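# Pull the cap off a marker on a desk

## Task

Take the cap off the marker so that the marker and its cap both end up resting on the desk, not held by the robot. Afterwards open the grippers and move the hands away from them. The task fails if the robot tips over or finishes leaning, and it is not done if anything stays in place only because the robot supports it.

## Robot and tools

ROBOT. A two-wheeled cart, 0.53 m wide, spanning x = -0.35 to 0.07 m in the base frame. It has a pan/tilt head carrying head_camera and two SO101-style arms, left_arm and right_arm, each with a wrist camera (left_wrist_camera, right_wrist_camera) and a gripper made of one fixed and one swinging jaw. The vertical pan axes sit at x = -0.060, y = +0.155 (left) and -0.155 m (right). The shoulder is 0.03 m outward from its pan axis and 0.89 m above the floor. The links measure 0.116 (upper arm), 0.135 (forearm) and 0.162 m (hand). A fixed-jaw tip reaches about 0.44 m from its pan axis at most, and no lower than 0.55 m off the floor.

FRAMES. Base frame: origin on the floor halfway between the drive wheels, x ahead, y to the left, z up. The results give left_hand and right_hand as positions in this frame. Each is the fixed-jaw tip, so a held object sits next to it on the swinging-jaw side. In the hand's own axes, z runs out along the fingers and y runs from the swinging jaw toward the fixed one. base_odometry is measured in the base frame as it was at the start of the scene. It comes from wheel rotation only, so wheel slip shows up as travel. Its heading is positive to the left, from -3.142 to 3.142. Readings have small errors, so a hand may actually be a few cm from its reported spot.

execute_actions. The argument actions is a list holding zero or one action. An empty list only returns the state and images. An action may contain base, joints or both, and they start together. base holds exactly one relative command: translate_m is a straight drive in metres, forward positive, range -1.4 to 1.4; rotate_rad is a turn in place in radians, counter-clockwise (left) positive, range -3.2 to 3.2. The base cannot move sideways. joints is one map keyed by joint name over both arms and the head. Each value is an absolute target angle in radians, not an offset. Ranges: head_pan_rad -3.2 to 3.2 (0 ahead, positive left); head_tilt_rad -0.76 to 1.45 (0 level, positive down). For each arm (left_arm_... and right_arm_...): shoulder_pan_rad -1.919 to 1.919, shoulder_lift_rad -1.745 to 1.745, elbow_flex_rad -1.69 to 1.58, wrist_flex_rad -1.658 to 1.658, wrist_roll_rad -2.743 to 2.841, gripper_rad 0 to 1.919. A joint you leave out keeps its previous target and may still push toward it. One action lasts at most 15 s. cameras is a list of head_camera, left_wrist_camera, right_wrist_camera or all; if it is omitted, null or ["all"], every camera is returned, and [] returns none. An unknown key or an out-of-range value rejects the whole call and nothing moves.

JOINT MEANINGS. Pan: at 0 the left arm faces left and the right arm faces right; positive turns clockwise seen from above; straight ahead is +1.571 (left) or -1.571 (right). Bend: with lift, elbow and wrist flex all 0, the upper arm stands up, tilted 0.24 rad outward, and the forearm and fingers are horizontal. Positive values bend downward, and the three summed give how far the fingers point below horizontal (1.571 means straight down, which needs the forearm no more than 0.08 rad above horizontal). Roll: -1.522 makes the jaws close across the arm's plane with the fixed jaw on the left looking outward; 1.619 puts it on the right; 0.049 closes them within the plane, fixed jaw below (horizontal fingers) or toward the pan axis (fingers down). Gripper opening between tips: 0 gives 0.003 m, 0.3 gives 0.026, 0.6 gives 0.049, 1 gives 0.076, 1.919 gives 0.106. The hand body bulges about 0.08 m on the opposite side to the fixed jaw's vertical offset, so over a desk with level fingers keep the fixed jaw on the left.

OTHER TOOLS. wait: seconds, 0 to 10; nothing new is commanded and the state and images come back. zoom_image: camera plus region [x0, y0, x1, y1] in pixels of that camera's latest full image (origin top-left, at most 504 by 504). Images are 644x476; head_camera has a vertical field of about 44 degrees, the wrist cameras about 80 and 77. read_manual: returns only licence texts. finished_scene: scene is the current scene's number; it ends the scene for good and reports success.

RESULTS. base_status and joint_status report how each commanded motion ended: done (for the base, wheels turned the full amount, slip included), off_target (stopped away from the target, maybe still pushing; for an empty free arm this signals load, obstruction or a tripped motor), time_out, not_followed. The line joint command not followed, often with a cause: line, means a self-collision check between an arm's own links or between the two arms held back that arm's targets; a gripper target still runs, and the withheld targets may be retried on later actions. on_its_own lists what moved without being commanded. contact_stop is never used. A gripper holding something reads off_target. MOTOR HOT warns of heating; OVER-TEMPERATURE FAULT means an arm was halted for heat, with limit_stop_at_motor_heat on its keys (resend those targets). When a result reports a stop, the remaining calls in that reply are skipped.

CAUTIONS. Loaded or outstretched joints sag toward gravity; aim past the target by the last sag. A joint held over about 0.30 rad from its target for roughly 2 s trips to low torque; the simulation keeps running while you reply, so count thinking time. To reset: once the reading settles, command 0.2 rad from it away from the failed target (or 0.04 rad beyond the range end, or the end itself for a jaw). Squeeze by aiming the gripper up to 0.2 rad below its contact angle, no further. One hand lifts about 0.4 kg extended, 0.7 kg close in. Never let the arms or hands strike or press on each other. Pulling, especially on something in front, can tip the robot. Stowed pose: shoulder_pan -1.75 (left) or 1.75 (right), shoulder_lift 0.05, elbow_flex 1.35, wrist_flex -1.55, wrist_roll -1.52; stow in two steps (wrist joints first, then the rest) away from loose objects. Turning with arms stowed needs 0.44 m of free radius; turning or reversing near a desk can hook the cart's rear and topple it. Avoid drops, slams and hard pushes.

Each tool is called after "Emit:" by a JSON object that holds its "op" and its "data".

## Session

Emit:
{"op": "execute_actions", "data": {"actions": []}}

Scene clock: 0.00 s.
base_odometry: x=+0.000 y=+0.000 heading=+0.000 (m, m, rad; odometry frame)
base_status: not commanded
joint_positions: head_pan_rad=-0.025 head_tilt_rad=-0.018 left_arm_shoulder_pan_rad=-1.718 left_arm_shoulder_lift_rad=+0.069 left_arm_elbow_flex_rad=+1.376 left_arm_wrist_flex_rad=-1.493 left_arm_wrist_roll_rad=-1.541 left_arm_gripper_rad=+1.920 right_arm_shoulder_pan_rad=+1.773 right_arm_shoulder_lift_rad=+0.053 right_arm_elbow_flex_rad=+1.301 right_arm_wrist_flex_rad=-1.447 right_arm_wrist_roll_rad=-1.547 right_arm_gripper_rad=+1.920
joint_status: not commanded
left_hand: x=-0.3047 y=+0.1110 z=+0.8787 quat_wxyz=(-0.060, -0.689, -0.044, +0.721) (m; base frame)
right_hand: x=-0.3145 y=-0.1107 z=+0.8891 quat_wxyz=(-0.066, +0.669, -0.076, -0.736) (m; base frame)
pictures: head_camera, left_wrist_camera, right_wrist_camera
Images, in order (width x height): head_camera 644x476, left_wrist_camera 644x476, right_wrist_camera 644x476.

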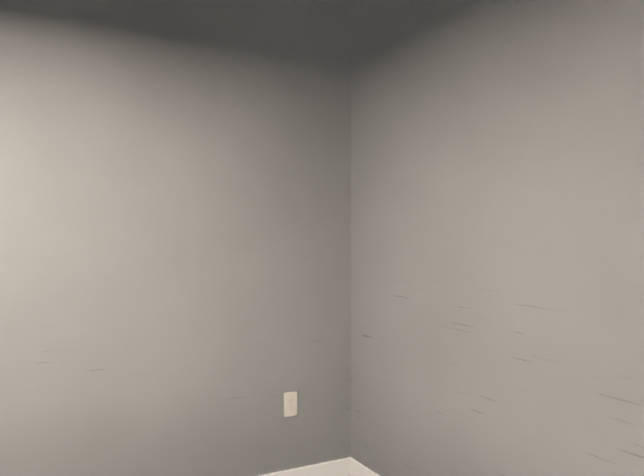

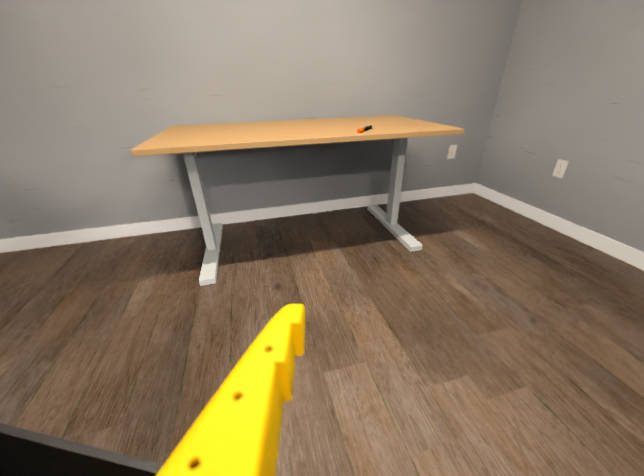

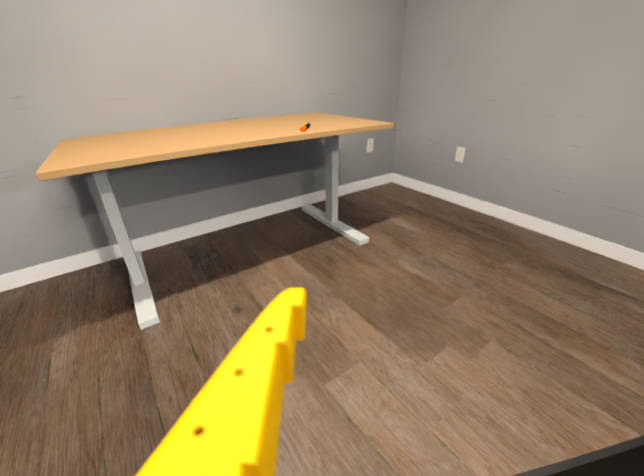

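Emit:
{"op": "execute_actions", "data": {"actions": [{"base":{"rotate_rad":3.14},"joints":{"head_tilt_rad":0.4}}], "cameras": ["head_camera"]}}

Scene clock: 7.80 s.
base_odometry: x=-0.001 y=+0.000 heading=+3.139 (m, m, rad; odometry frame)
base_status: done
joint_positions: head_pan_rad=-0.025 head_tilt_rad=+0.393 left_arm_shoulder_pan_rad=-1.718 left_arm_shoulder_lift_rad=+0.069 left_arm_elbow_flex_rad=+1.376 left_arm_wrist_flex_rad=-1.493 left_arm_wrist_roll_rad=-1.541 left_arm_gripper_rad=+1.920 right_arm_shoulder_pan_rad=+1.773 right_arm_shoulder_lift_rad=+0.053 right_arm_elbow_flex_rad=+1.301 right_arm_wrist_flex_rad=-1.447 right_arm_wrist_roll_rad=-1.547 right_arm_gripper_rad=+1.920
joint_status: all done
left_hand: x=-0.3047 y=+0.1110 z=+0.8787 quat_wxyz=(-0.060, -0.689, -0.044, +0.721) (m; base frame)
right_hand: x=-0.3145 y=-0.1107 z=+0.8891 quat_wxyz=(-0.066, +0.669, -0.076, -0.736) (m; base frame)
pictures: head_camera
Images, in order (width x height): head_camera 644x476.

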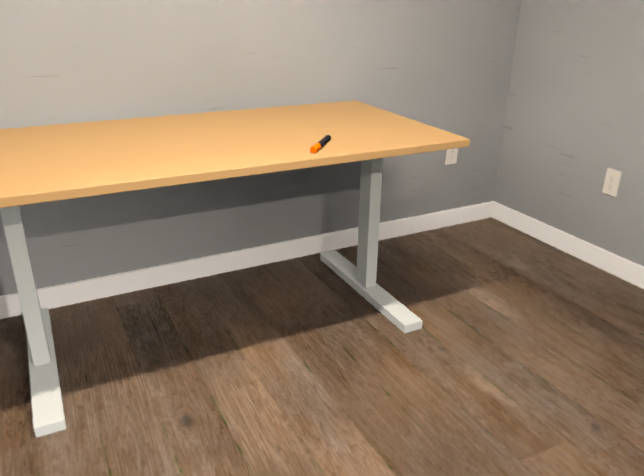

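Emit:
{"op": "execute_actions", "data": {"actions": [{"base":{"rotate_rad":-0.24}}], "cameras": []}}

Emit:
{"op": "execute_actions", "data": {"actions": [{"base":{"translate_m":1.1},"joints":{"head_pan_rad":0.0,"head_tilt_rad":0.6}}], "cameras": []}}

Emit:
{"op": "execute_actions", "data": {"actions": [{"base":{"rotate_rad":0.67}}], "cameras": ["head_camera"]}}

Scene clock: 25.63 s.
base_odometry: x=+0.000 y=+0.000 heading=+2.903 (m, m, rad; odometry frame)
base_status: done
joint_positions: head_pan_rad=-0.025 head_tilt_rad=+0.393 left_arm_shoulder_pan_rad=-1.718 left_arm_shoulder_lift_rad=+0.069 left_arm_elbow_flex_rad=+1.376 left_arm_wrist_flex_rad=-1.493 left_arm_wrist_roll_rad=-1.541 left_arm_gripper_rad=+1.920 right_arm_shoulder_pan_rad=+1.773 right_arm_shoulder_lift_rad=+0.053 right_arm_elbow_flex_rad=+1.301 right_arm_wrist_flex_rad=-1.447 right_arm_wrist_roll_rad=-1.547 right_arm_gripper_rad=+1.920
joint_status: not commanded
left_hand: x=-0.3047 y=+0.1110 z=+0.8787 quat_wxyz=(-0.060, -0.689, -0.044, +0.721) (m; base frame)
right_hand: x=-0.3145 y=-0.1107 z=+0.8891 quat_wxyz=(-0.066, +0.669, -0.076, -0.736) (m; base frame)
pictures: none
No camera images: the call's "cameras" was empty. Leave "cameras" out to get every camera's image.

Scene clock: 31.97 s.
base_odometry: x=-1.070 y=+0.258 heading=+2.904 (m, m, rad; odometry frame)
base_status: done
joint_positions: head_pan_rad=-0.010 head_tilt_rad=+0.594 left_arm_shoulder_pan_rad=-1.718 left_arm_shoulder_lift_rad=+0.069 left_arm_elbow_flex_rad=+1.376 left_arm_wrist_flex_rad=-1.493 left_arm_wrist_roll_rad=-1.541 left_arm_gripper_rad=+1.920 right_arm_shoulder_pan_rad=+1.773 right_arm_shoulder_lift_rad=+0.053 right_arm_elbow_flex_rad=+1.301 right_arm_wrist_flex_rad=-1.447 right_arm_wrist_roll_rad=-1.547 right_arm_gripper_rad=+1.920
joint_status: all done
left_hand: x=-0.3047 y=+0.1110 z=+0.8787 quat_wxyz=(-0.060, -0.689, -0.044, +0.721) (m; base frame)
right_hand: x=-0.3145 y=-0.1107 z=+0.8891 quat_wxyz=(-0.066, +0.669, -0.076, -0.736) (m; base frame)
pictures: none
No camera images: the call's "cameras" was empty. Leave "cameras" out to get every camera's image.

Scene clock: 33.50 s.
base_odometry: x=-1.069 y=+0.258 heading=-2.710 (m, m, rad; odometry frame)
base_status: done
joint_positions: head_pan_rad=-0.010 head_tilt_rad=+0.594 left_arm_shoulder_pan_rad=-1.718 left_arm_shoulder_lift_rad=+0.069 left_arm_elbow_flex_rad=+1.376 left_arm_wrist_flex_rad=-1.493 left_arm_wrist_roll_rad=-1.541 left_arm_gripper_rad=+1.920 right_arm_shoulder_pan_rad=+1.773 right_arm_shoulder_lift_rad=+0.053 right_arm_elbow_flex_rad=+1.301 right_arm_wrist_flex_rad=-1.447 right_arm_wrist_roll_rad=-1.547 right_arm_gripper_rad=+1.920
joint_status: not commanded
left_hand: x=-0.3047 y=+0.1110 z=+0.8787 quat_wxyz=(-0.060, -0.689, -0.044, +0.721) (m; base frame)
right_hand: x=-0.3145 y=-0.1107 z=+0.8891 quat_wxyz=(-0.066, +0.669, -0.076, -0.736) (m; base frame)
pictures: head_camera
Images, in order (width x height): head_camera 644x476.

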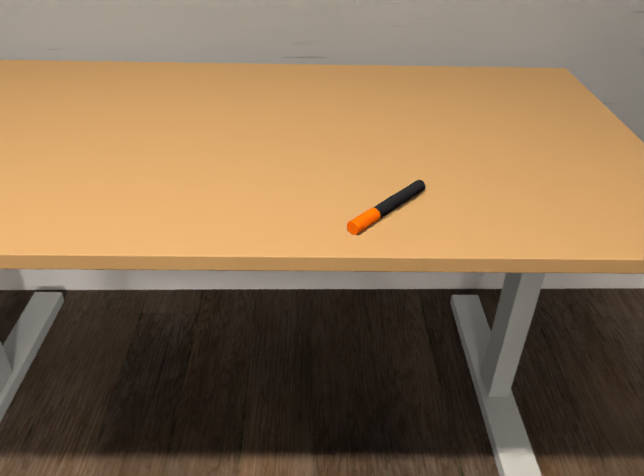

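Emit:
{"op": "execute_actions", "data": {"actions": [{"base":{"translate_m":0.3},"joints":{"head_tilt_rad":0.9,"left_arm_shoulder_pan_rad":1.2,"left_arm_shoulder_lift_rad":-0.2,"left_arm_elbow_flex_rad":0.9,"right_arm_shoulder_pan_rad":-1.2,"right_arm_shoulder_lift_rad":-0.2,"right_arm_elbow_flex_rad":0.9}}], "cameras": ["head_camera"]}}

Scene clock: 40.03 s.
base_odometry: x=-1.341 y=+0.131 heading=-2.708 (m, m, rad; odometry frame)
base_status: done
joint_positions: head_pan_rad=-0.010 head_tilt_rad=+0.895 left_arm_shoulder_pan_rad=+1.191 left_arm_shoulder_lift_rad=-0.170 left_arm_elbow_flex_rad=+0.930 left_arm_wrist_flex_rad=-1.493 left_arm_wrist_roll_rad=-1.541 left_arm_gripper_rad=+1.920 right_arm_shoulder_pan_rad=-1.189 right_arm_shoulder_lift_rad=-0.161 right_arm_elbow_flex_rad=+0.930 right_arm_wrist_flex_rad=-1.447 right_arm_wrist_roll_rad=-1.547 right_arm_gripper_rad=+1.920
joint_status: all done
left_hand: x=+0.1782 y=+0.2585 z=+1.0279 quat_wxyz=(+0.895, -0.073, +0.400, +0.181) (m; base frame)
right_hand: x=+0.1894 y=-0.2468 z=+1.0200 quat_wxyz=(+0.887, +0.087, +0.423, -0.160) (m; base frame)
pictures: head_camera
Images, in order (width x height): head_camera 644x476.

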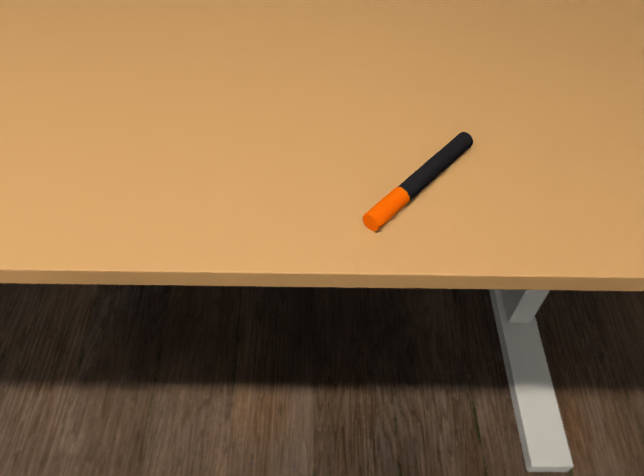

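Emit:
{"op": "execute_actions", "data": {"actions": [{"base":{"rotate_rad":0.6},"joints":{"left_arm_shoulder_lift_rad":0.1,"left_arm_elbow_flex_rad":-0.2,"left_arm_wrist_flex_rad":0.0,"right_arm_shoulder_lift_rad":0.1,"right_arm_elbow_flex_rad":-0.2,"right_arm_wrist_flex_rad":0.0,"right_arm_wrist_roll_rad":0.3,"left_arm_wrist_roll_rad":0.3,"left_arm_gripper_rad":0.7,"right_arm_gripper_rad":0.7}}], "cameras": []}}

Emit:
{"op": "execute_actions", "data": {"actions": [{"base":{"translate_m":-0.27},"joints":{"left_arm_wrist_flex_rad":1.5,"right_arm_wrist_flex_rad":1.5,"right_arm_wrist_roll_rad":2.83,"left_arm_wrist_roll_rad":1.08}}], "cameras": []}}

Emit:
{"op": "execute_actions", "data": {"actions": [{"base":{"rotate_rad":-0.6},"joints":{"head_tilt_rad":0.7}}], "cameras": []}}

Emit:
{"op": "execute_actions", "data": {"actions": [{"base":{"translate_m":0.38},"joints":{"head_tilt_rad":1.1}}]}}

Scene clock: 84.53 s.
base_odometry: x=-1.341 y=+0.132 heading=-2.109 (m, m, rad; odometry frame)
base_status: done
joint_positions: head_pan_rad=-0.010 head_tilt_rad=+0.895 left_arm_shoulder_pan_rad=+1.192 left_arm_shoulder_lift_rad=+0.115 left_arm_elbow_flex_rad=-0.159 left_arm_wrist_flex_rad=-0.003 left_arm_wrist_roll_rad=+0.292 left_arm_gripper_rad=+0.711 right_arm_shoulder_pan_rad=-1.190 right_arm_shoulder_lift_rad=+0.111 right_arm_elbow_flex_rad=-0.162 right_arm_wrist_flex_rad=-0.003 right_arm_wrist_roll_rad=+0.293 right_arm_gripper_rad=+0.711
joint_status: all done
left_hand: x=+0.2813 y=+0.2883 z=+1.0138 quat_wxyz=(+0.545, -0.614, +0.315, -0.476) (m; base frame)
right_hand: x=+0.2789 y=-0.2930 z=+1.0159 quat_wxyz=(+0.331, -0.452, +0.518, -0.646) (m; base frame)
pictures: none
No camera images: the call's "cameras" was empty. Leave "cameras" out to get every camera's image.

Scene clock: 87.23 s.
base_odometry: x=-1.203 y=+0.364 heading=-2.106 (m, m, rad; odometry frame)
base_status: done
joint_positions: head_pan_rad=-0.010 head_tilt_rad=+0.895 left_arm_shoulder_pan_rad=+1.192 left_arm_shoulder_lift_rad=+0.115 left_arm_elbow_flex_rad=-0.167 left_arm_wrist_flex_rad=+1.491 left_arm_wrist_roll_rad=+1.072 left_arm_gripper_rad=+0.711 right_arm_shoulder_pan_rad=-1.190 right_arm_shoulder_lift_rad=+0.112 right_arm_elbow_flex_rad=-0.170 right_arm_wrist_flex_rad=+1.489 right_arm_wrist_roll_rad=+2.808 right_arm_gripper_rad=+0.711
joint_status: right_arm_wrist_roll_rad off_target (ended at +2.809, target +2.830); the others done
joint sent to its limit — the command would take right_arm_wrist_roll_rad past its upper limit, so that joint was sent only as far as its limit.
left_hand: x=+0.1496 y=+0.2308 z=+0.8551 quat_wxyz=(+0.029, -0.994, +0.084, -0.059) (m; base frame)
right_hand: x=+0.1569 y=-0.2449 z=+0.8576 quat_wxyz=(-0.049, -0.917, -0.392, -0.049) (m; base frame)
pictures: none
No camera images: the call's "cameras" was empty. Leave "cameras" out to get every camera's image.

Scene clock: 88.70 s.
base_odometry: x=-1.203 y=+0.365 heading=-2.705 (m, m, rad; odometry frame)
base_status: done
joint_positions: head_pan_rad=-0.010 head_tilt_rad=+0.714 left_arm_shoulder_pan_rad=+1.192 left_arm_shoulder_lift_rad=+0.115 left_arm_elbow_flex_rad=-0.167 left_arm_wrist_flex_rad=+1.491 left_arm_wrist_roll_rad=+1.072 left_arm_gripper_rad=+0.711 right_arm_shoulder_pan_rad=-1.190 right_arm_shoulder_lift_rad=+0.112 right_arm_elbow_flex_rad=-0.170 right_arm_wrist_flex_rad=+1.489 right_arm_wrist_roll_rad=+2.808 right_arm_gripper_rad=+0.711
joint_status: all done
left_hand: x=+0.1496 y=+0.2308 z=+0.8551 quat_wxyz=(+0.029, -0.994, +0.084, -0.059) (m; base frame)
right_hand: x=+0.1569 y=-0.2449 z=+0.8576 quat_wxyz=(-0.049, -0.917, -0.392, -0.049) (m; base frame)
pictures: none
No camera images: the call's "cameras" was empty. Leave "cameras" out to get every camera's image.

Scene clock: 91.43 s.
base_odometry: x=-1.548 y=+0.205 heading=-2.707 (m, m, rad; odometry frame)
base_status: done
joint_positions: head_pan_rad=-0.010 head_tilt_rad=+1.095 left_arm_shoulder_pan_rad=+1.192 left_arm_shoulder_lift_rad=+0.115 left_arm_elbow_flex_rad=-0.167 left_arm_wrist_flex_rad=+1.491 left_arm_wrist_roll_rad=+1.072 left_arm_gripper_rad=+0.711 right_arm_shoulder_pan_rad=-1.190 right_arm_shoulder_lift_rad=+0.112 right_arm_elbow_flex_rad=-0.170 right_arm_wrist_flex_rad=+1.491 right_arm_wrist_roll_rad=+2.808 right_arm_gripper_rad=+0.711
joint_status: all done
left_hand: x=+0.1496 y=+0.2308 z=+0.8551 quat_wxyz=(+0.029, -0.994, +0.084, -0.059) (m; base frame)
right_hand: x=+0.1567 y=-0.2448 z=+0.8576 quat_wxyz=(-0.048, -0.917, -0.392, -0.048) (m; base frame)
pictures: head_camera, left_wrist_camera, right_wrist_camera
Images, in order (width x height): head_camera 644x476, left_wrist_camera 644x476, right_wrist_camera 644x476.

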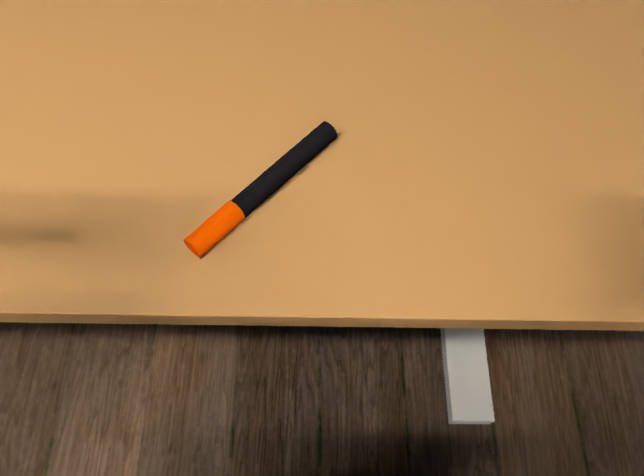

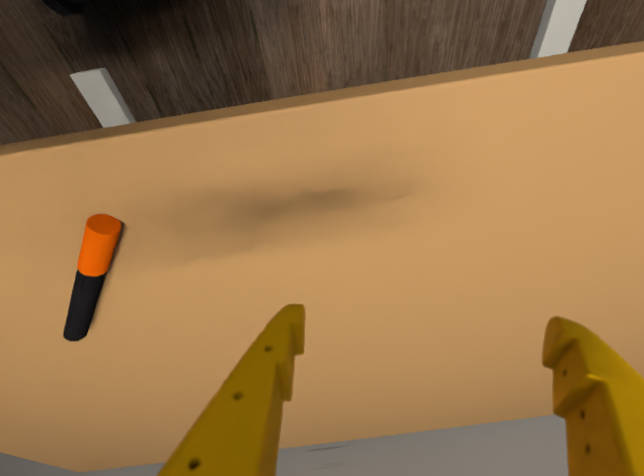

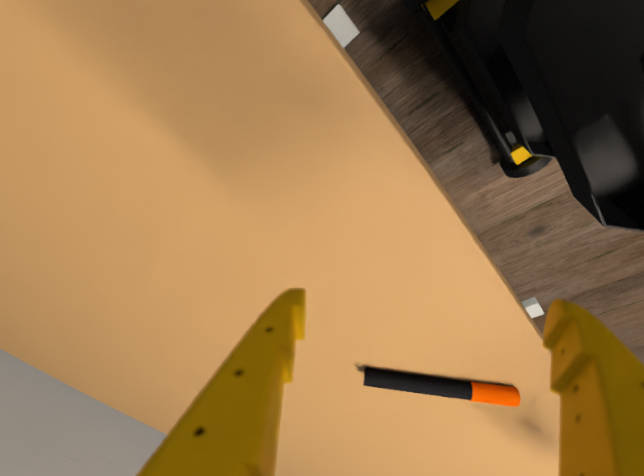

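Emit:
{"op": "execute_actions", "data": {"actions": [{"base":{"translate_m":0.04},"joints":{"left_arm_shoulder_pan_rad":1.90,"left_arm_shoulder_lift_rad":0.50,"left_arm_elbow_flex_rad":-0.40,"left_arm_wrist_flex_rad":1.42,"left_arm_wrist_roll_rad":1.18,"left_arm_gripper_rad":0.6,"right_arm_wrist_roll_rad":2.80}}], "cameras": ["head_camera","left_wrist_camera"]}}

Scene clock: 101.53 s.
base_odometry: x=-1.585 y=+0.188 heading=-2.707 (m, m, rad; odometry frame)
base_status: done
joint_positions: head_pan_rad=-0.010 head_tilt_rad=+1.095 left_arm_shoulder_pan_rad=+1.890 left_arm_shoulder_lift_rad=+0.515 left_arm_elbow_flex_rad=-0.369 left_arm_wrist_flex_rad=+1.429 left_arm_wrist_roll_rad=+1.171 left_arm_gripper_rad=+0.611 right_arm_shoulder_pan_rad=-1.190 right_arm_shoulder_lift_rad=+0.112 right_arm_elbow_flex_rad=-0.170 right_arm_wrist_flex_rad=+1.491 right_arm_wrist_roll_rad=+2.808 right_arm_gripper_rad=+0.711
joint_status: all done
left_hand: x=+0.1660 y=+0.0725 z=+0.8031 quat_wxyz=(+0.000, -0.927, +0.375, +0.002) (m; base frame)
right_hand: x=+0.1567 y=-0.2448 z=+0.8576 quat_wxyz=(-0.048, -0.917, -0.392, -0.048) (m; base frame)
pictures: head_camera, left_wrist_camera
Images, in order (width x height): head_camera 644x476, left_wrist_camera 644x476.

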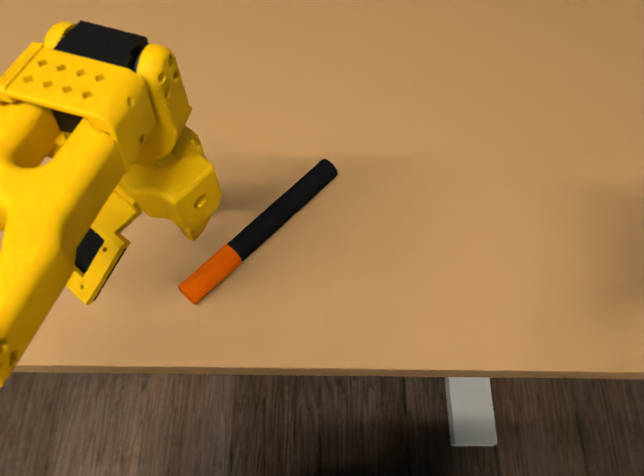

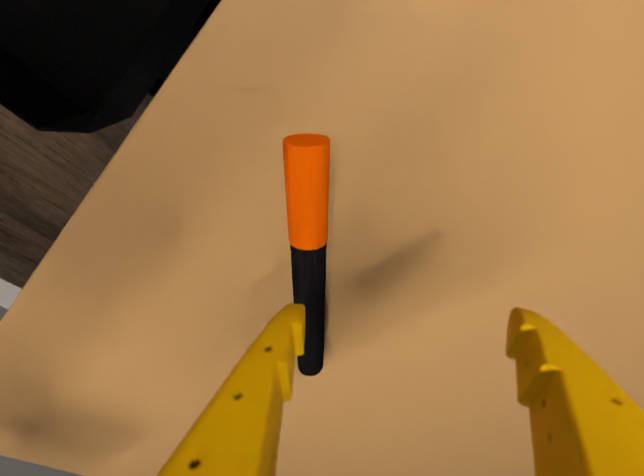

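Emit:
{"op": "execute_actions", "data": {"actions": [{"base":{"rotate_rad":-0.07},"joints":{"left_arm_shoulder_pan_rad":1.919,"left_arm_shoulder_lift_rad":0.34,"left_arm_elbow_flex_rad":-0.06,"left_arm_wrist_flex_rad":1.24,"left_arm_wrist_roll_rad":1.275}}], "cameras": ["head_camera","left_wrist_camera"]}}

Scene clock: 111.80 s.
base_odometry: x=-1.585 y=+0.188 heading=-2.779 (m, m, rad; odometry frame)
base_status: done
joint_positions: head_pan_rad=-0.010 head_tilt_rad=+1.095 left_arm_shoulder_pan_rad=+1.910 left_arm_shoulder_lift_rad=+0.385 left_arm_elbow_flex_rad=-0.058 left_arm_wrist_flex_rad=+1.251 left_arm_wrist_roll_rad=+1.267 left_arm_gripper_rad=+0.611 right_arm_shoulder_pan_rad=-1.192 right_arm_shoulder_lift_rad=+0.112 right_arm_elbow_flex_rad=-0.170 right_arm_wrist_flex_rad=+1.491 right_arm_wrist_roll_rad=+2.808 right_arm_gripper_rad=+0.711
joint_status: all done
left_hand: x=+0.1490 y=+0.0731 z=+0.7889 quat_wxyz=(+0.000, -0.941, +0.339, +0.004) (m; base frame)
right_hand: x=+0.1568 y=-0.2444 z=+0.8576 quat_wxyz=(-0.048, -0.917, -0.393, -0.048) (m; base frame)
pictures: head_camera, left_wrist_camera
Images, in order (width x height): head_camera 644x476, left_wrist_camera 644x476.

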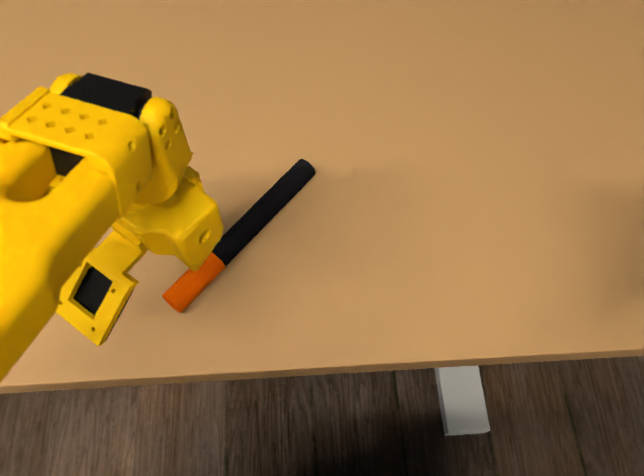

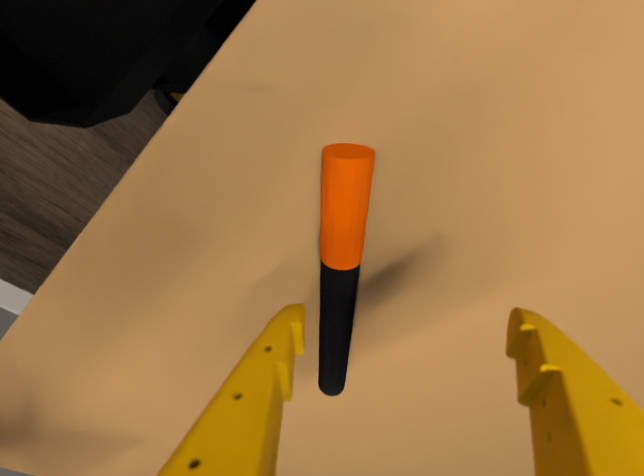

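Emit:
{"op": "execute_actions", "data": {"actions": [{"joints":{"left_arm_shoulder_lift_rad":0.435,"left_arm_elbow_flex_rad":0.03,"left_arm_wrist_flex_rad":1.085}}], "cameras": ["head_camera","left_wrist_camera"]}}

Scene clock: 116.17 s.
base_odometry: x=-1.585 y=+0.188 heading=-2.779 (m, m, rad; odometry frame)
base_status: not commanded
joint_positions: head_pan_rad=-0.010 head_tilt_rad=+1.095 left_arm_shoulder_pan_rad=+1.910 left_arm_shoulder_lift_rad=+0.448 left_arm_elbow_flex_rad=+0.033 left_arm_wrist_flex_rad=+1.095 left_arm_wrist_roll_rad=+1.267 left_arm_gripper_rad=+0.611 right_arm_shoulder_pan_rad=-1.192 right_arm_shoulder_lift_rad=+0.112 right_arm_elbow_flex_rad=-0.170 right_arm_wrist_flex_rad=+1.491 right_arm_wrist_roll_rad=+2.808 right_arm_gripper_rad=+0.711
joint_status: all done
left_hand: x=+0.1479 y=+0.0735 z=+0.7651 quat_wxyz=(+0.000, -0.941, +0.339, +0.002) (m; base frame)
right_hand: x=+0.1568 y=-0.2444 z=+0.8576 quat_wxyz=(-0.048, -0.917, -0.393, -0.048) (m; base frame)
pictures: head_camera, left_wrist_camera
Images, in order (width x height): head_camera 644x476, left_wrist_camera 644x476.

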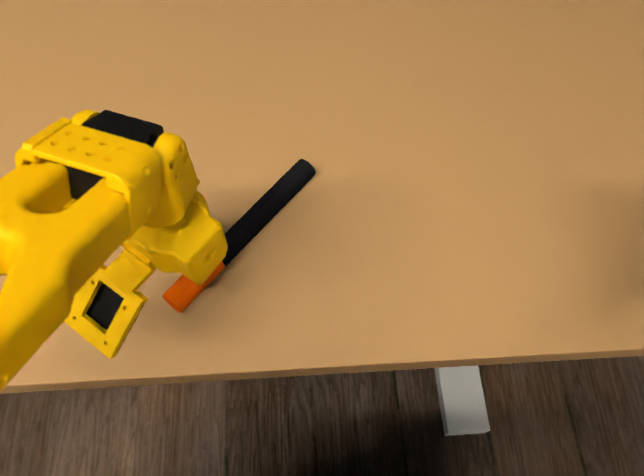

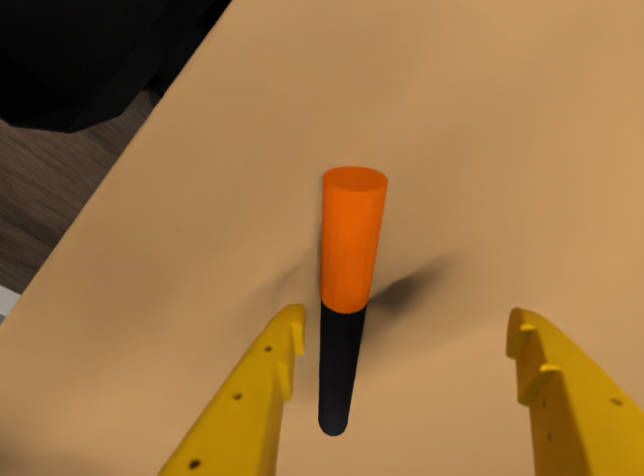

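Emit:
{"op": "execute_actions", "data": {"actions": [{"joints":{"left_arm_shoulder_lift_rad":0.535,"left_arm_elbow_flex_rad":0.06,"left_arm_wrist_flex_rad":0.955}}], "cameras": ["head_camera","left_wrist_camera"]}}

Scene clock: 123.50 s.
base_odometry: x=-1.585 y=+0.188 heading=-2.779 (m, m, rad; odometry frame)
base_status: not commanded
joint_positions: head_pan_rad=-0.010 head_tilt_rad=+1.095 left_arm_shoulder_pan_rad=+1.910 left_arm_shoulder_lift_rad=+0.548 left_arm_elbow_flex_rad=+0.062 left_arm_wrist_flex_rad=+0.964 left_arm_wrist_roll_rad=+1.267 left_arm_gripper_rad=+0.611 right_arm_shoulder_pan_rad=-1.192 right_arm_shoulder_lift_rad=+0.112 right_arm_elbow_flex_rad=-0.170 right_arm_wrist_flex_rad=+1.491 right_arm_wrist_roll_rad=+2.808 right_arm_gripper_rad=+0.711
joint_status: all done
left_hand: x=+0.1482 y=+0.0734 z=+0.7421 quat_wxyz=(+0.000, -0.941, +0.339, +0.002) (m; base frame)
right_hand: x=+0.1568 y=-0.2444 z=+0.8576 quat_wxyz=(-0.048, -0.917, -0.393, -0.048) (m; base frame)
pictures: head_camera, left_wrist_camera
Images, in order (width x height): head_camera 644x476, left_wrist_camera 644x476.

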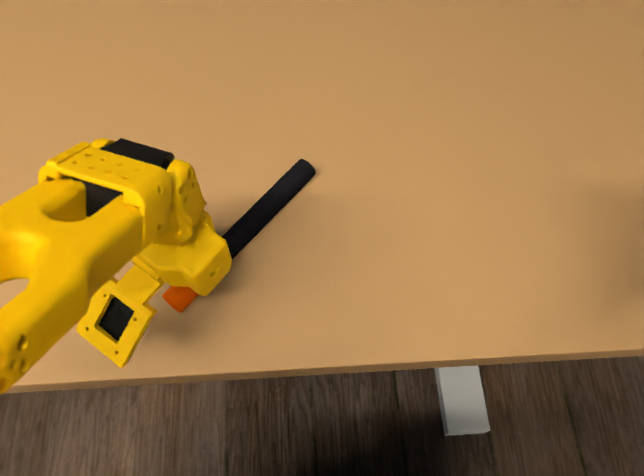

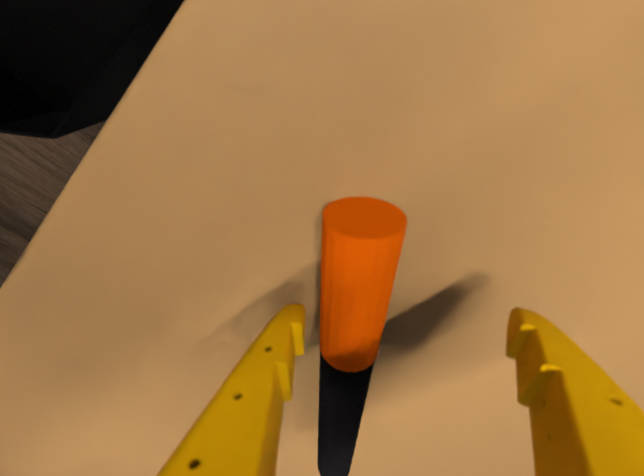

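Emit:
{"op": "execute_actions", "data": {"actions": [{"joints":{"left_arm_shoulder_lift_rad":0.605,"left_arm_wrist_flex_rad":0.883}}], "cameras": ["left_wrist_camera"]}}

Scene clock: 127.10 s.
base_odometry: x=-1.585 y=+0.188 heading=-2.779 (m, m, rad; odometry frame)
base_status: not commanded
joint_positions: head_pan_rad=-0.010 head_tilt_rad=+1.095 left_arm_shoulder_pan_rad=+1.910 left_arm_shoulder_lift_rad=+0.618 left_arm_elbow_flex_rad=+0.062 left_arm_wrist_flex_rad=+0.894 left_arm_wrist_roll_rad=+1.267 left_arm_gripper_rad=+0.611 right_arm_shoulder_pan_rad=-1.192 right_arm_shoulder_lift_rad=+0.112 right_arm_elbow_flex_rad=-0.170 right_arm_wrist_flex_rad=+1.491 right_arm_wrist_roll_rad=+2.808 right_arm_gripper_rad=+0.711
joint_status: all done
left_hand: x=+0.1483 y=+0.0733 z=+0.7282 quat_wxyz=(+0.000, -0.941, +0.339, +0.002) (m; base frame)
right_hand: x=+0.1568 y=-0.2444 z=+0.8576 quat_wxyz=(-0.048, -0.917, -0.393, -0.048) (m; base frame)
pictures: left_wrist_camera
Images, in order (width x height): left_wrist_camera 644x476.

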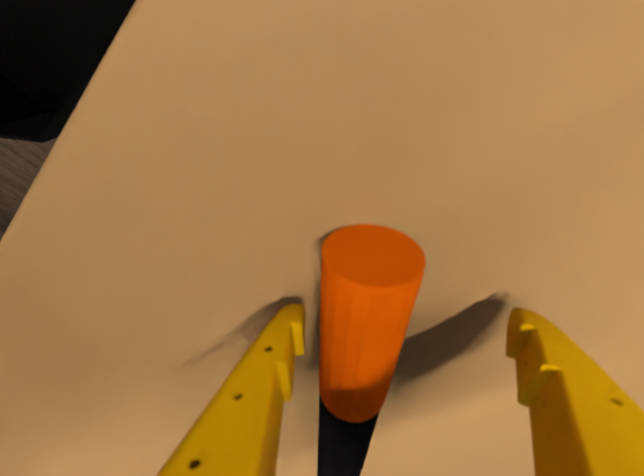

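Emit:
{"op": "execute_actions", "data": {"actions": [{"joints":{"left_arm_gripper_rad":0.06}}], "cameras": ["head_camera","left_wrist_camera"]}}

Scene clock: 130.03 s.
base_odometry: x=-1.585 y=+0.188 heading=-2.779 (m, m, rad; odometry frame)
base_status: not commanded
joint_positions: head_pan_rad=-0.010 head_tilt_rad=+1.095 left_arm_shoulder_pan_rad=+1.910 left_arm_shoulder_lift_rad=+0.618 left_arm_elbow_flex_rad=+0.062 left_arm_wrist_flex_rad=+0.894 left_arm_wrist_roll_rad=+1.267 left_arm_gripper_rad=+0.218 right_arm_shoulder_pan_rad=-1.192 right_arm_shoulder_lift_rad=+0.112 right_arm_elbow_flex_rad=-0.170 right_arm_wrist_flex_rad=+1.491 right_arm_wrist_roll_rad=+2.808 right_arm_gripper_rad=+0.711
joint_status: left_arm_gripper_rad off_target (ended at +0.218, target +0.060)
left_hand: x=+0.1483 y=+0.0733 z=+0.7282 quat_wxyz=(+0.000, -0.941, +0.339, +0.002) (m; base frame)
right_hand: x=+0.1568 y=-0.2444 z=+0.8576 quat_wxyz=(-0.048, -0.917, -0.393, -0.048) (m; base frame)
pictures: head_camera, left_wrist_camera
Images, in order (width x height): head_camera 644x476, left_wrist_camera 644x476.

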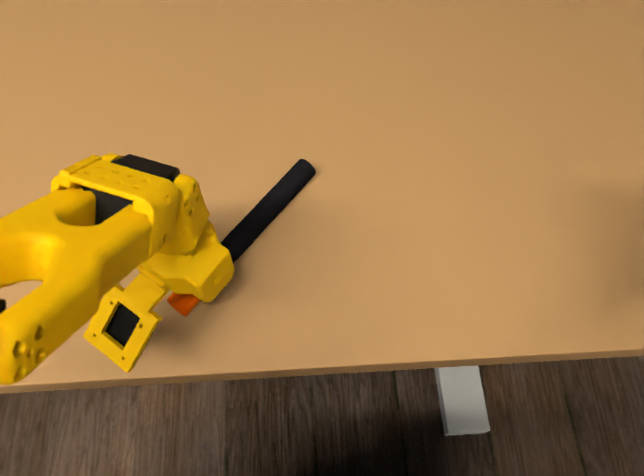

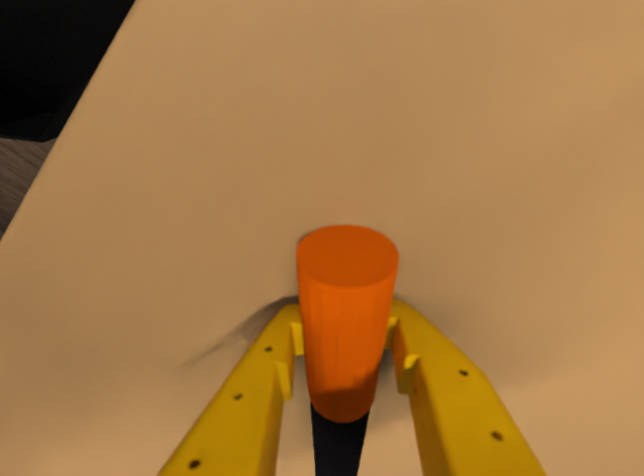

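Emit:
{"op": "execute_actions", "data": {"actions": [{"joints":{"left_arm_elbow_flex_rad":-0.40,"left_arm_wrist_flex_rad":1.0,"head_tilt_rad":0.95}}], "cameras": ["head_camera"]}}

Emit:
{"op": "execute_actions", "data": {"actions": [{"joints":{"left_arm_shoulder_lift_rad":0.91,"left_arm_elbow_flex_rad":-0.68,"left_arm_wrist_flex_rad":0.89,"left_arm_wrist_roll_rad":0.36}}], "cameras": ["head_camera","left_wrist_camera"]}}

Scene clock: 144.90 s.
base_odometry: x=-1.585 y=+0.188 heading=-2.779 (m, m, rad; odometry frame)
base_status: not commanded
joint_positions: head_pan_rad=-0.010 head_tilt_rad=+0.965 left_arm_shoulder_pan_rad=+1.910 left_arm_shoulder_lift_rad=+0.626 left_arm_elbow_flex_rad=-0.363 left_arm_wrist_flex_rad=+0.992 left_arm_wrist_roll_rad=+1.267 left_arm_gripper_rad=+0.218 right_arm_shoulder_pan_rad=-1.192 right_arm_shoulder_lift_rad=+0.112 right_arm_elbow_flex_rad=-0.170 right_arm_wrist_flex_rad=+1.491 right_arm_wrist_roll_rad=+2.808 right_arm_gripper_rad=+0.711
joint_status: all done
left_hand: x=+0.2186 y=+0.0485 z=+0.7855 quat_wxyz=(+0.001, -0.929, +0.335, -0.157) (m; base frame)
right_hand: x=+0.1568 y=-0.2444 z=+0.8576 quat_wxyz=(-0.048, -0.917, -0.393, -0.048) (m; base frame)
pictures: head_camera
Images, in order (width x height): head_camera 644x476.

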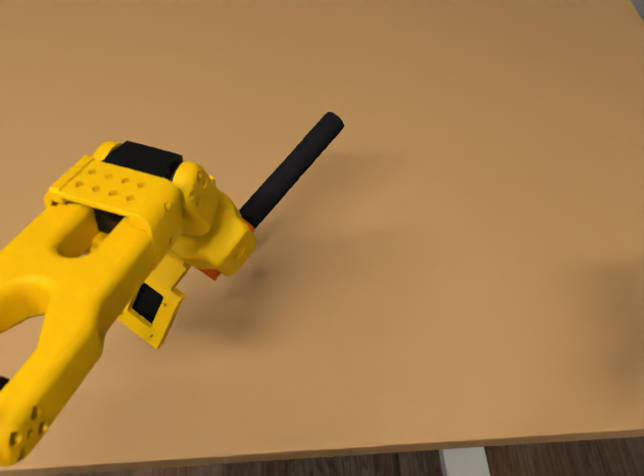

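Scene clock: 146.37 s.
base_odometry: x=-1.585 y=+0.188 heading=-2.779 (m, m, rad; odometry frame)
base_status: not commanded
joint_positions: head_pan_rad=-0.010 head_tilt_rad=+0.965 left_arm_shoulder_pan_rad=+1.910 left_arm_shoulder_lift_rad=+0.936 left_arm_elbow_flex_rad=-0.642 left_arm_wrist_flex_rad=+0.905 left_arm_wrist_roll_rad=+0.368 left_arm_gripper_rad=+0.218 right_arm_shoulder_pan_rad=-1.192 right_arm_shoulder_lift_rad=+0.112 right_arm_elbow_flex_rad=-0.170 right_arm_wrist_flex_rad=+1.491 right_arm_wrist_roll_rad=+2.808 right_arm_gripper_rad=+0.711
joint_status: all done
left_hand: x=+0.2406 y=+0.0459 z=+0.7520 quat_wxyz=(+0.082, -0.688, +0.702, -0.166) (m; base frame)
right_hand: x=+0.1568 y=-0.2444 z=+0.8576 quat_wxyz=(-0.048, -0.917, -0.393, -0.048) (m; base frame)
pictures: head_camera, left_wrist_camera
Images, in order (width x height): head_camera 644x476, left_wrist_camera 644x476.

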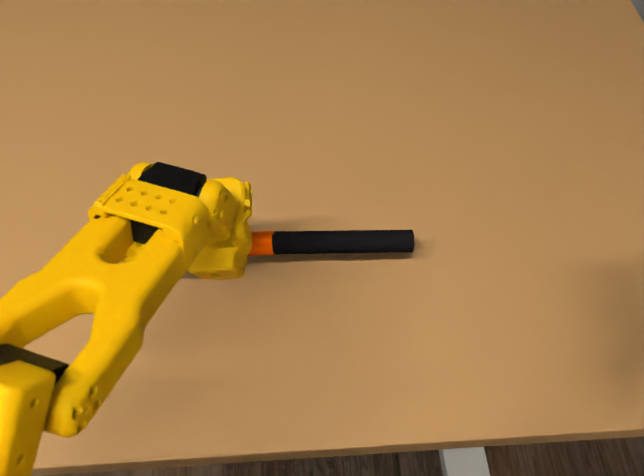

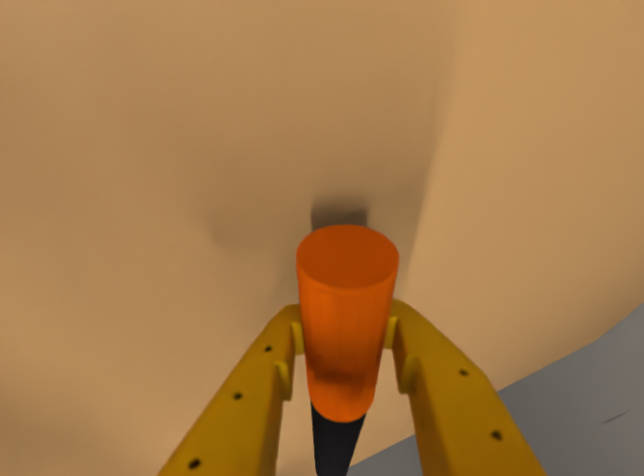

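Emit:
{"op": "execute_actions", "data": {"actions": [{"joints":{"right_arm_shoulder_pan_rad":-1.66,"right_arm_shoulder_lift_rad":0.85,"right_arm_elbow_flex_rad":-0.71,"right_arm_wrist_flex_rad":0.86}}], "cameras": ["head_camera","right_wrist_camera"]}}

Scene clock: 151.87 s.
base_odometry: x=-1.585 y=+0.188 heading=-2.779 (m, m, rad; odometry frame)
base_status: not commanded
joint_positions: head_pan_rad=-0.010 head_tilt_rad=+0.965 left_arm_shoulder_pan_rad=+1.910 left_arm_shoulder_lift_rad=+0.936 left_arm_elbow_flex_rad=-0.642 left_arm_wrist_flex_rad=+0.905 left_arm_wrist_roll_rad=+0.368 left_arm_gripper_rad=+0.218 right_arm_shoulder_pan_rad=-1.649 right_arm_shoulder_lift_rad=+0.872 right_arm_elbow_flex_rad=-0.677 right_arm_wrist_flex_rad=+0.874 right_arm_wrist_roll_rad=+2.808 right_arm_gripper_rad=+0.711
joint_status: all done
left_hand: x=+0.2406 y=+0.0459 z=+0.7520 quat_wxyz=(+0.082, -0.688, +0.702, -0.166) (m; base frame)
right_hand: x=+0.2909 y=-0.1304 z=+0.7869 quat_wxyz=(-0.131, -0.781, -0.574, -0.211) (m; base frame)
pictures: head_camera, right_wrist_camera
Images, in order (width x height): head_camera 644x476, right_wrist_camera 644x476.

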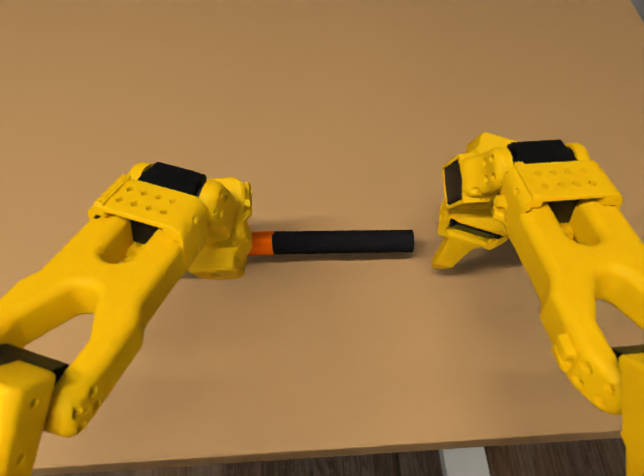

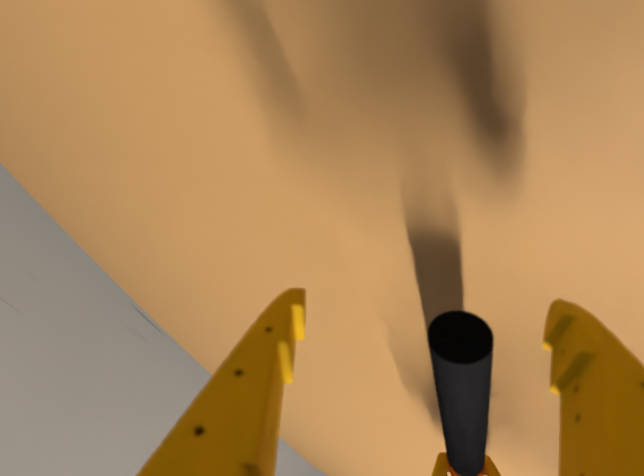

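Emit:
{"op": "execute_actions", "data": {"actions": [{"joints":{"right_arm_shoulder_pan_rad":-1.80,"right_arm_shoulder_lift_rad":0.93,"right_arm_wrist_flex_rad":0.80,"right_arm_gripper_rad":0.62}}], "cameras": ["head_camera","right_wrist_camera"]}}

Scene clock: 161.57 s.
base_odometry: x=-1.585 y=+0.188 heading=-2.779 (m, m, rad; odometry frame)
base_status: not commanded
joint_positions: head_pan_rad=-0.010 head_tilt_rad=+0.965 left_arm_shoulder_pan_rad=+1.910 left_arm_shoulder_lift_rad=+0.936 left_arm_elbow_flex_rad=-0.642 left_arm_wrist_flex_rad=+0.905 left_arm_wrist_roll_rad=+0.368 left_arm_gripper_rad=+0.218 right_arm_shoulder_pan_rad=-1.790 right_arm_shoulder_lift_rad=+0.952 right_arm_elbow_flex_rad=-0.679 right_arm_wrist_flex_rad=+0.813 right_arm_wrist_roll_rad=+2.808 right_arm_gripper_rad=+0.632
joint_status: all done
left_hand: x=+0.2406 y=+0.0459 z=+0.7520 quat_wxyz=(+0.082, -0.688, +0.702, -0.166) (m; base frame)
right_hand: x=+0.2833 y=-0.0814 z=+0.7667 quat_wxyz=(-0.112, -0.740, -0.628, -0.213) (m; base frame)
pictures: head_camera, right_wrist_camera
Images, in order (width x height): head_camera 644x476, right_wrist_camera 644x476.

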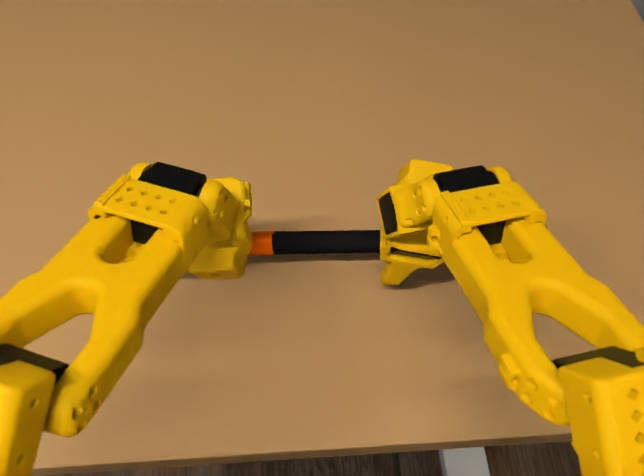

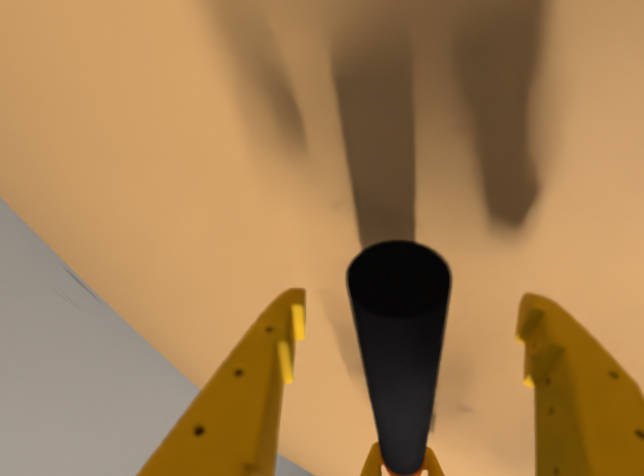

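Emit:
{"op": "execute_actions", "data": {"actions": [{"joints":{"right_arm_shoulder_pan_rad":-1.87,"right_arm_wrist_flex_rad":0.87,"left_arm_wrist_roll_rad":0.28}}], "cameras": ["head_camera","right_wrist_camera"]}}

Scene clock: 167.33 s.
base_odometry: x=-1.585 y=+0.188 heading=-2.779 (m, m, rad; odometry frame)
base_status: not commanded
joint_positions: head_pan_rad=-0.010 head_tilt_rad=+0.965 left_arm_shoulder_pan_rad=+1.910 left_arm_shoulder_lift_rad=+0.936 left_arm_elbow_flex_rad=-0.642 left_arm_wrist_flex_rad=+0.905 left_arm_wrist_roll_rad=+0.289 left_arm_gripper_rad=+0.218 right_arm_shoulder_pan_rad=-1.859 right_arm_shoulder_lift_rad=+0.952 right_arm_elbow_flex_rad=-0.679 right_arm_wrist_flex_rad=+0.864 right_arm_wrist_roll_rad=+2.808 right_arm_gripper_rad=+0.631
joint_status: all done
left_hand: x=+0.2407 y=+0.0465 z=+0.7519 quat_wxyz=(+0.088, -0.659, +0.729, -0.163) (m; base frame)
right_hand: x=+0.2706 y=-0.0599 z=+0.7627 quat_wxyz=(-0.094, -0.722, -0.658, -0.194) (m; base frame)
pictures: head_camera, right_wrist_camera
Images, in order (width x height): head_camera 644x476, right_wrist_camera 644x476.

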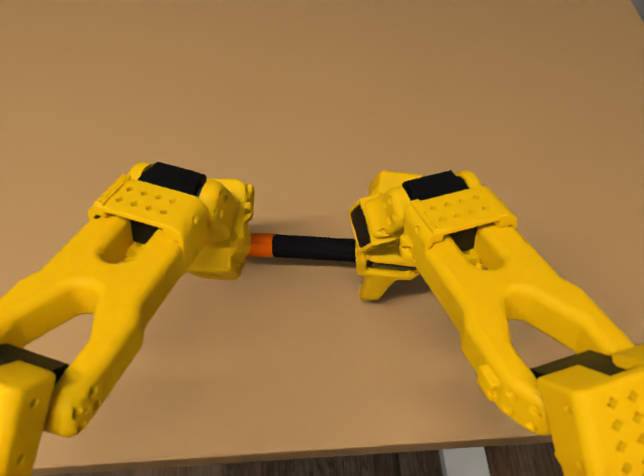

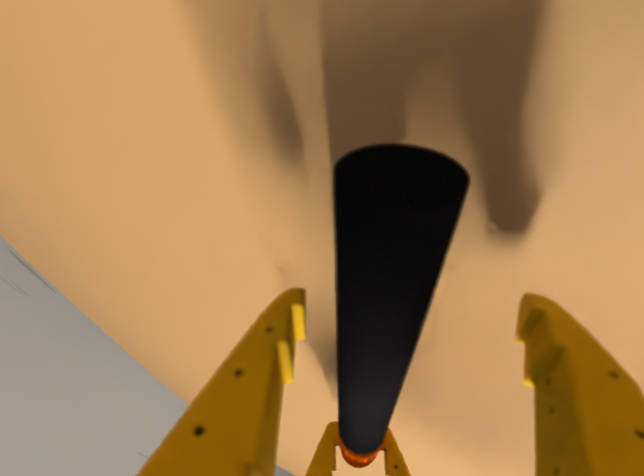

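Emit:
{"op": "execute_actions", "data": {"actions": [{"joints":{"right_arm_shoulder_lift_rad":0.958,"right_arm_wrist_flex_rad":0.88,"right_arm_gripper_rad":0.4}}], "cameras": ["right_wrist_camera"]}}

Scene clock: 171.20 s.
base_odometry: x=-1.585 y=+0.188 heading=-2.779 (m, m, rad; odometry frame)
base_status: not commanded
joint_positions: head_pan_rad=-0.010 head_tilt_rad=+0.965 left_arm_shoulder_pan_rad=+1.910 left_arm_shoulder_lift_rad=+0.936 left_arm_elbow_flex_rad=-0.642 left_arm_wrist_flex_rad=+0.905 left_arm_wrist_roll_rad=+0.289 left_arm_gripper_rad=+0.218 right_arm_shoulder_pan_rad=-1.859 right_arm_shoulder_lift_rad=+0.978 right_arm_elbow_flex_rad=-0.679 right_arm_wrist_flex_rad=+0.871 right_arm_wrist_roll_rad=+2.808 right_arm_gripper_rad=+0.413
joint_status: all done
left_hand: x=+0.2407 y=+0.0465 z=+0.7519 quat_wxyz=(+0.088, -0.659, +0.729, -0.163) (m; base frame)
right_hand: x=+0.2661 y=-0.0613 z=+0.7541 quat_wxyz=(-0.087, -0.725, -0.660, -0.179) (m; base frame)
pictures: right_wrist_camera
Images, in order (width x height): right_wrist_camera 644x476.

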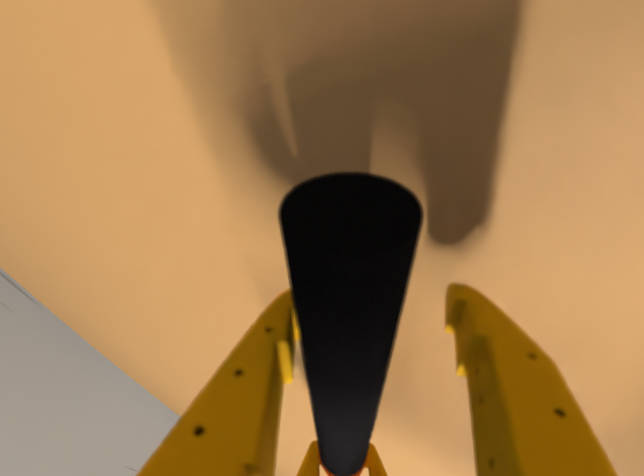

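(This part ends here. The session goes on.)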